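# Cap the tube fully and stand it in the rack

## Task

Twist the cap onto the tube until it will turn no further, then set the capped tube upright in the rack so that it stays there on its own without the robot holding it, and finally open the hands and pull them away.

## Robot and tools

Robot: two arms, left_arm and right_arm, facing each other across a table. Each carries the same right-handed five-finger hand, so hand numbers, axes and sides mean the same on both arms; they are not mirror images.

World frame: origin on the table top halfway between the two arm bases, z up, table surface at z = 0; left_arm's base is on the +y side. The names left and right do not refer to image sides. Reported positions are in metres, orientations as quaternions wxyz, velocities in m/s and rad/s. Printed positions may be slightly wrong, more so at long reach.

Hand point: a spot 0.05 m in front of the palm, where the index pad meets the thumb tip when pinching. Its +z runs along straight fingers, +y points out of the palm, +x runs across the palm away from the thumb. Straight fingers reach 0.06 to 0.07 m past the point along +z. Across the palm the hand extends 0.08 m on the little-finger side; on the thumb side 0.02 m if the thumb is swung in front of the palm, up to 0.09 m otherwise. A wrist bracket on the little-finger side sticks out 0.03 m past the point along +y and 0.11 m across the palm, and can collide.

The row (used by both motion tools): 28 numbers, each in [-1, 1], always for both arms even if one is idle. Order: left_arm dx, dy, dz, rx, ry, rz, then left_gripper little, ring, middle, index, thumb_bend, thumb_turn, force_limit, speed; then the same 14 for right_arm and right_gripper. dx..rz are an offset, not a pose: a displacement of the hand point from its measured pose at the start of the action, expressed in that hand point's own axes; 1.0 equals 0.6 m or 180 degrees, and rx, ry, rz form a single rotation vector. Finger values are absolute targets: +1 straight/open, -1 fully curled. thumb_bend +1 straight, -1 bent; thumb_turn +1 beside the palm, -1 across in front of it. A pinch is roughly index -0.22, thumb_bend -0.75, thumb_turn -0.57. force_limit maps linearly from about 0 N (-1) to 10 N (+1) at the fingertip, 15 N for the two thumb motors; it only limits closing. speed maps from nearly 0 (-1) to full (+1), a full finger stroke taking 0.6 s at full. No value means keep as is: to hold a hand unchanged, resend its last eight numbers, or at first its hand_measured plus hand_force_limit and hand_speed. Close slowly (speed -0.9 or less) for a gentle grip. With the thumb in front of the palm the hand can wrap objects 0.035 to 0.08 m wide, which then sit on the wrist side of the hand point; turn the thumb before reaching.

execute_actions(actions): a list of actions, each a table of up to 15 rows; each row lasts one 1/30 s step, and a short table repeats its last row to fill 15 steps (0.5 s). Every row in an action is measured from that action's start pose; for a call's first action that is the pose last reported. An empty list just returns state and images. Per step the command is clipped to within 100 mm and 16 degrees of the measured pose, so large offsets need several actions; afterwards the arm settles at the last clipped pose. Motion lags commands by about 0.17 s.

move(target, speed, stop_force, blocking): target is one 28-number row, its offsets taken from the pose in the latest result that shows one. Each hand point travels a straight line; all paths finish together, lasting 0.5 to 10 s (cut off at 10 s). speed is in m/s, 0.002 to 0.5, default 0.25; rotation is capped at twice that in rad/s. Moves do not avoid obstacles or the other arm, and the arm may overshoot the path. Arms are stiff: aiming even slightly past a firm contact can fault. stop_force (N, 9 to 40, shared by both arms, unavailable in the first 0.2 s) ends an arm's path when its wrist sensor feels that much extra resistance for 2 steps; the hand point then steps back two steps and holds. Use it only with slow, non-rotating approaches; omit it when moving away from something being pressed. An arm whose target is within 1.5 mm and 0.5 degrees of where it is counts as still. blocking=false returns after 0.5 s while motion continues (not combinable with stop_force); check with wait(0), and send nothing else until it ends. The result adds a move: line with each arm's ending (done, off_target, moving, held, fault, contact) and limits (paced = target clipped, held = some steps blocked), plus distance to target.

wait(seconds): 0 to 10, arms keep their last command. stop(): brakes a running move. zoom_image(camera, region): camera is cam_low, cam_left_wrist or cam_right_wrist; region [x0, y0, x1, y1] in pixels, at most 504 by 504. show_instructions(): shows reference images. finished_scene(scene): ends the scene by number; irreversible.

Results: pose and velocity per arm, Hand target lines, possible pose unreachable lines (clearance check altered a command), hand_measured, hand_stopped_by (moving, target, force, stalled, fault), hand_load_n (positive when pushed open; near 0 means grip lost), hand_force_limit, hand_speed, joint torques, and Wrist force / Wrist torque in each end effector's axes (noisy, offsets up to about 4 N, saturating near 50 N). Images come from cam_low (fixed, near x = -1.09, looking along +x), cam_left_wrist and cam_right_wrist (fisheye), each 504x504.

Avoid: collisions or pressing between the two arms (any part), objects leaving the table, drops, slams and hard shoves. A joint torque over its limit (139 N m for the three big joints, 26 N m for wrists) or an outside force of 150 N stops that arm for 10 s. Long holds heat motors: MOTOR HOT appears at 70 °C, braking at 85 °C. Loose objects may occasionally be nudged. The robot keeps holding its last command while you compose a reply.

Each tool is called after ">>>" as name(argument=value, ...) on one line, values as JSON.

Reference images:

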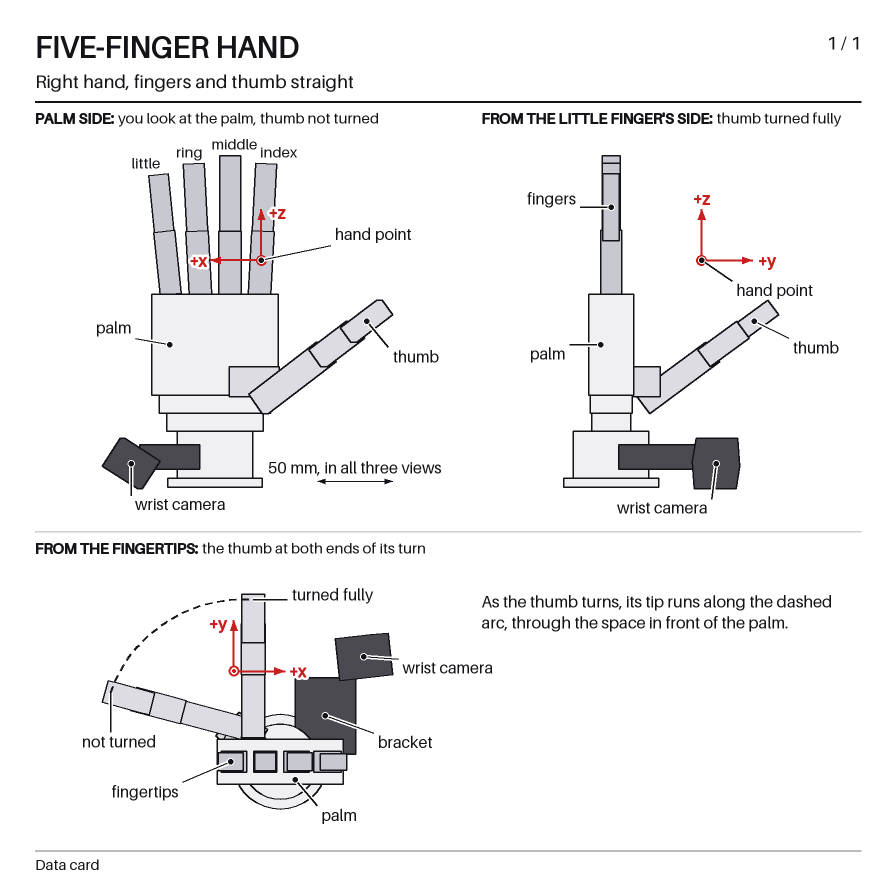

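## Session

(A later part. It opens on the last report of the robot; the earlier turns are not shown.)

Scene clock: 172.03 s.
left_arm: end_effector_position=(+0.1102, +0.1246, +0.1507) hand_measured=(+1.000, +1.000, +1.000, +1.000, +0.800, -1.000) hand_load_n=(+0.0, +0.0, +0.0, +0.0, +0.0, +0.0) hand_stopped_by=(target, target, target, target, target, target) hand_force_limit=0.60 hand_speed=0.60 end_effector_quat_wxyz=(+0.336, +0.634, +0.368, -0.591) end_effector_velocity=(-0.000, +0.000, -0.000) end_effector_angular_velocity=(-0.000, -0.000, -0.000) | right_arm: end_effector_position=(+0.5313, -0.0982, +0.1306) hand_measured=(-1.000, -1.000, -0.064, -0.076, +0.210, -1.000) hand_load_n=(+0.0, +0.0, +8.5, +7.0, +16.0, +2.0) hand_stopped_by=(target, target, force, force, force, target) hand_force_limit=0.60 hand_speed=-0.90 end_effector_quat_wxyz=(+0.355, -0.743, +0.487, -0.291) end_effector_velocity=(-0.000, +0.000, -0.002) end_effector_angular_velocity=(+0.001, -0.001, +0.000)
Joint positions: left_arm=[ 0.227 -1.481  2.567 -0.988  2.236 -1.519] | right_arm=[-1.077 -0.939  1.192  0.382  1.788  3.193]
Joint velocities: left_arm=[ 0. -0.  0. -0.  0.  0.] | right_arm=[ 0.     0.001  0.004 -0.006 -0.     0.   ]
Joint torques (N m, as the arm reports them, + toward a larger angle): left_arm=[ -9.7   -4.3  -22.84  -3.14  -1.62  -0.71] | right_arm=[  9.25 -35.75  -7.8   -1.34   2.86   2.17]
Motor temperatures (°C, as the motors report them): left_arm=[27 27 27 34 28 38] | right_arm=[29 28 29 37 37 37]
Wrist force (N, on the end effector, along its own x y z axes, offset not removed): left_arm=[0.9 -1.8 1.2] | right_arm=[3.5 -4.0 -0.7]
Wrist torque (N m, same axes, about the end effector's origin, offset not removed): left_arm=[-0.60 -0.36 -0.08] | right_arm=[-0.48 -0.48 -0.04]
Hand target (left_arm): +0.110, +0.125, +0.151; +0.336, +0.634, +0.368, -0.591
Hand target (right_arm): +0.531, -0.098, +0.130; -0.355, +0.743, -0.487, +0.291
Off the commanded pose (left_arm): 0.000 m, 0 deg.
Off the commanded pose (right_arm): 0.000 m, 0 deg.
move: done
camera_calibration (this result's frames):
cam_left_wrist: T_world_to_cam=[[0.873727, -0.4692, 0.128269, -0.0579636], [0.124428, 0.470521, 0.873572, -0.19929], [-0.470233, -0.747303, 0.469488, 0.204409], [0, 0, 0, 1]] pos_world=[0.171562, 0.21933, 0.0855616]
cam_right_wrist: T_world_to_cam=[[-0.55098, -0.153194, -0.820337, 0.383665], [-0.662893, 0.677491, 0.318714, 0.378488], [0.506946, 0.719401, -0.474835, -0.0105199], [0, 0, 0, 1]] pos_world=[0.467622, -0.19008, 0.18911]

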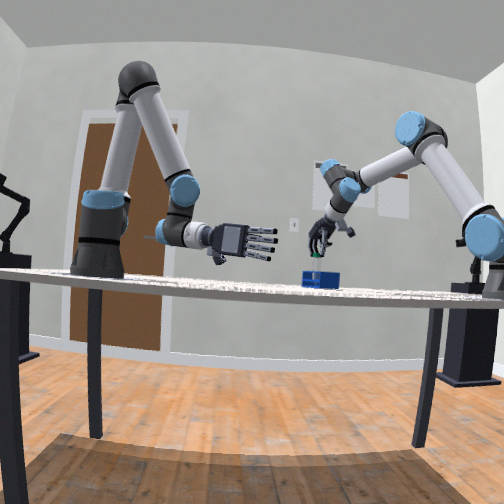

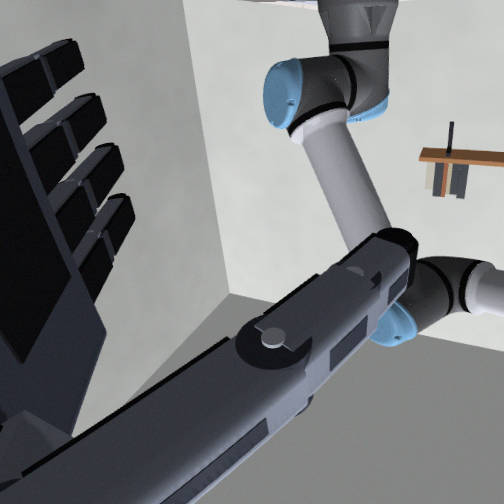

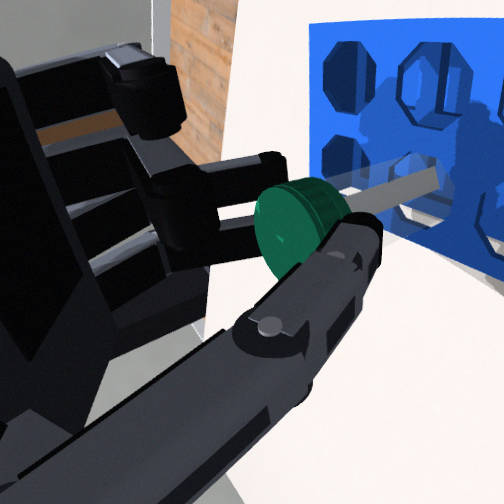

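>>> execute_actions(actions=[[[0,0,0,0,0,0,1,1,1,1,0.8,-1,0.6,0.6,0,0.004,0.003,0,0,0,-1,-1,-0.45,-0.45,-0.05,-1,0.6,-0.9]],[[0,0,0,0,0,0,1,1,1,1,0.8,-1,0.6,0.6,0,0,0,0,0,0,-1,-1,0.4,0.4,0.7,-1,0,0.3]]])

>>> move(target=[0,0,0,0,0,0,1,1,1,1,0.8,-1,0.6,0.6,0.015,-0.15,-0.13,0,0,0,-1,-1,0.4,0.4,0.7,-1,0,0.3])

>>> finished_scene(scene=1)

Scene clock: 173.23 s.
left_arm: end_effector_position=(+0.1102, +0.1246, +0.1507) hand_measured=(+1.000, +1.000, +1.000, +1.000, +0.800, -1.000) hand_load_n=(+0.0, +0.0, +0.0, +0.0, +0.0, +0.0) hand_stopped_by=(target, target, target, target, target, target) hand_force_limit=0.60 hand_speed=0.60 end_effector_quat_wxyz=(+0.336, +0.634, +0.368, -0.591) end_effector_velocity=(-0.000, +0.000, -0.000) end_effector_angular_velocity=(+0.000, -0.000, -0.000) | right_arm: end_effector_position=(+0.5314, -0.0984, +0.1276) hand_measured=(-1.000, -1.000, +0.400, +0.400, +0.700, -1.000) hand_load_n=(+0.0, +0.0, +0.0, +0.0, +0.0, +0.0) hand_stopped_by=(target, target, target, target, moving, target) hand_force_limit=0.00 hand_speed=0.30 end_effector_quat_wxyz=(+0.355, -0.743, +0.487, -0.291) end_effector_velocity=(+0.000, -0.000, -0.001) end_effector_angular_velocity=(-0.001, +0.001, -0.001)
Joint positions: left_arm=[ 0.227 -1.481  2.567 -0.988  2.236 -1.519] | right_arm=[-1.077 -0.937  1.197  0.375  1.787  3.192]
Joint velocities: left_arm=[0.    0.    0.    0.    0.    0.001] | right_arm=[-0.     0.001  0.    -0.     0.    -0.   ]
Joint torques (N m, as the arm reports them, + toward a larger angle): left_arm=[ -8.8   -3.23 -23.04  -3.11  -1.72  -0.77] | right_arm=[ -7.58 -36.6  -12.62  -0.23  -1.97  -2.09]
Motor temperatures (°C, as the motors report them): left_arm=[27 27 27 34 28 38] | right_arm=[29 28 29 37 37 37]
Wrist force (N, on the end effector, along its own x y z axes, offset not removed): left_arm=[0.2 -0.8 1.0] | right_arm=[-0.5 0.5 0.3]
Wrist torque (N m, same axes, about the end effector's origin, offset not removed): left_arm=[-0.47 -0.30 -0.10] | right_arm=[0.14 0.22 0.02]
Hand target (left_arm): +0.110, +0.125, +0.151; +0.336, +0.634, +0.368, -0.591
Hand target (right_arm): +0.531, -0.098, +0.128; -0.355, +0.743, -0.487, +0.291
Off the commanded pose (left_arm): 0.000 m, 0 deg.
Off the commanded pose (right_arm): 0.000 m, 0 deg.
camera_calibration (this result's frames):
cam_left_wrist: T_world_to_cam=[[0.873727, -0.469199, 0.128269, -0.0579637], [0.124428, 0.470521, 0.873572, -0.19929], [-0.470232, -0.747303, 0.469488, 0.204409], [0, 0, 0, 1]] pos_world=[0.171562, 0.21933, 0.0855616]
cam_right_wrist: T_world_to_cam=[[-0.550978, -0.153199, -0.820337, 0.381282], [-0.662898, 0.677486, 0.318714, 0.379677], [0.506941, 0.719404, -0.474835, -0.0118469], [0, 0, 0, 1]] pos_world=[0.467771, -0.190291, 0.186146]

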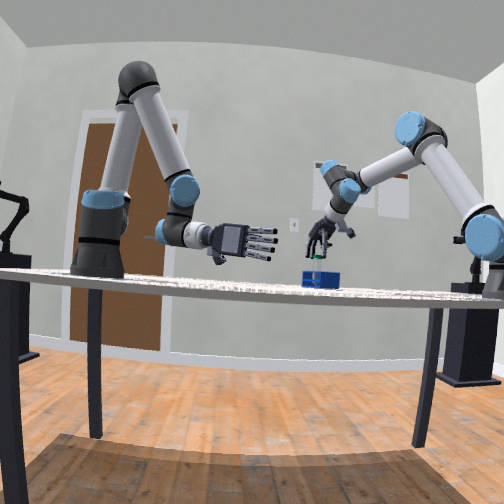

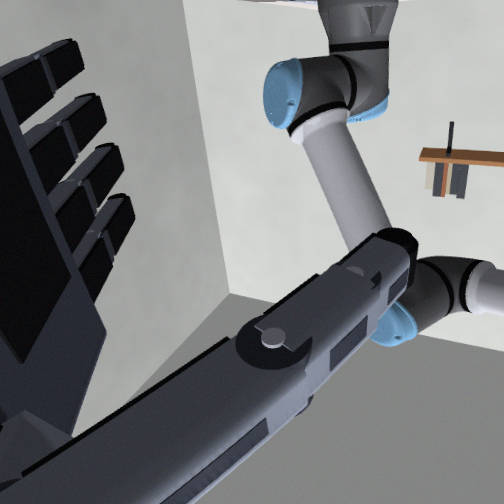

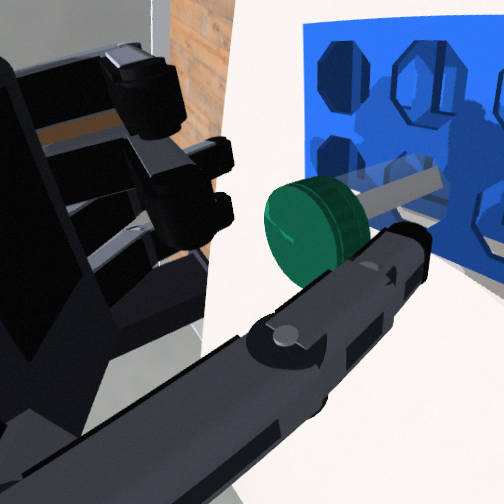

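Scene clock: 174.33 s.
left_arm: end_effector_position=(+0.1102, +0.1246, +0.1507) hand_measured=(+1.000, +1.000, +1.000, +1.000, +0.800, -1.000) hand_load_n=(+0.0, +0.0, +0.0, +0.0, +0.0, +0.0) hand_stopped_by=(target, target, target, target, target, target) hand_force_limit=0.60 hand_speed=0.60 end_effector_quat_wxyz=(+0.336, +0.634, +0.368, -0.591) end_effector_velocity=(+0.001, +0.000, +0.000) end_effector_angular_velocity=(-0.000, +0.001, +0.001) | right_arm: end_effector_position=(+0.5207, -0.1012, +0.2464) hand_measured=(-1.000, -1.000, +0.400, +0.400, +0.700, -1.000) hand_load_n=(+0.0, +0.0, +0.0, +0.0, +0.0, +0.0) hand_stopped_by=(target, target, target, target, target, target) hand_force_limit=0.00 hand_speed=0.30 end_effector_quat_wxyz=(+0.355, -0.743, +0.487, -0.291) end_effector_velocity=(+0.000, -0.001, +0.001) end_effector_angular_velocity=(-0.003, +0.003, -0.001)
Joint positions: left_arm=[ 0.227 -1.481  2.567 -0.988  2.236 -1.519] | right_arm=[-1.071 -1.002  0.997  0.641  1.792  3.196]
Joint velocities: left_arm=[ 0.001 -0.001 -0.    -0.    -0.    -0.001] | right_arm=[-0.     0.003 -0.008  0.01   0.002 -0.   ]
Joint torques (N m, as the arm reports them, + toward a larger angle): left_arm=[ -9.63  -4.28 -22.74  -3.25  -1.71  -0.68] | right_arm=[  8.89 -33.46 -32.38   2.02   3.13   2.12]
Motor temperatures (°C, as the motors report them): left_arm=[27 27 27 34 28 38] | right_arm=[29 28 29 37 37 37]
Wrist force (N, on the end effector, along its own x y z axes, offset not removed): left_arm=[1.7 -0.8 1.5] | right_arm=[0.1 -2.6 0.2]
Wrist torque (N m, same axes, about the end effector's origin, offset not removed): left_arm=[-0.51 -0.44 0.04] | right_arm=[-0.50 0.03 -0.10]
Hand target (left_arm): +0.110, +0.125, +0.151; +0.336, +0.634, +0.368, -0.591
Hand target (right_arm): +0.521, -0.101, +0.247; -0.355, +0.743, -0.487, +0.291
Off the commanded pose (left_arm): 0.000 m, 0 deg.
Off the commanded pose (right_arm): 0.000 m, 0 deg.
move: done
camera_calibration (this result's frames):
cam_left_wrist: T_world_to_cam=[[0.873727, -0.4692, 0.128269, -0.0579636], [0.124428, 0.470521, 0.873572, -0.19929], [-0.470233, -0.747303, 0.469488, 0.204409], [0, 0, 0, 1]] pos_world=[0.171562, 0.21933, 0.0855616]
cam_right_wrist: T_world_to_cam=[[-0.550792, -0.153095, -0.820482, 0.472336], [-0.662996, 0.677411, 0.318672, 0.336673], [0.507016, 0.719498, -0.474613, 0.0518916], [0, 0, 0, 1]] pos_world=[0.457062, -0.19309, 0.304883]

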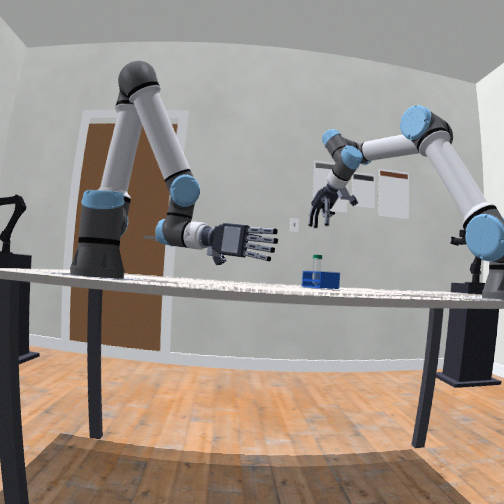

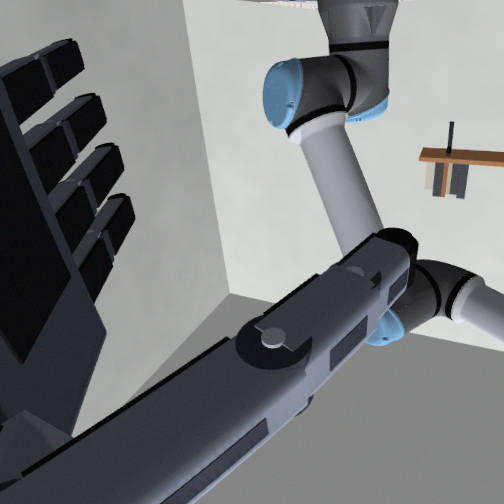

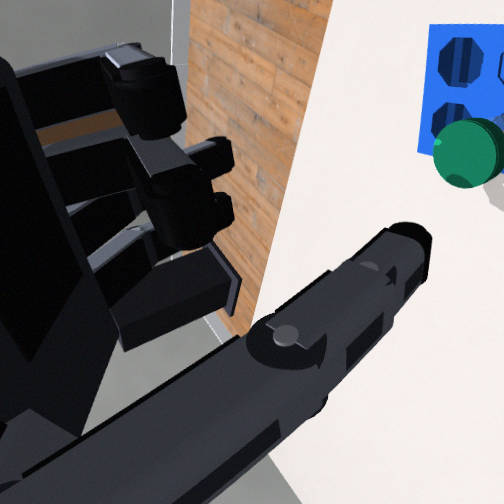

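The scene is finished: the task was done.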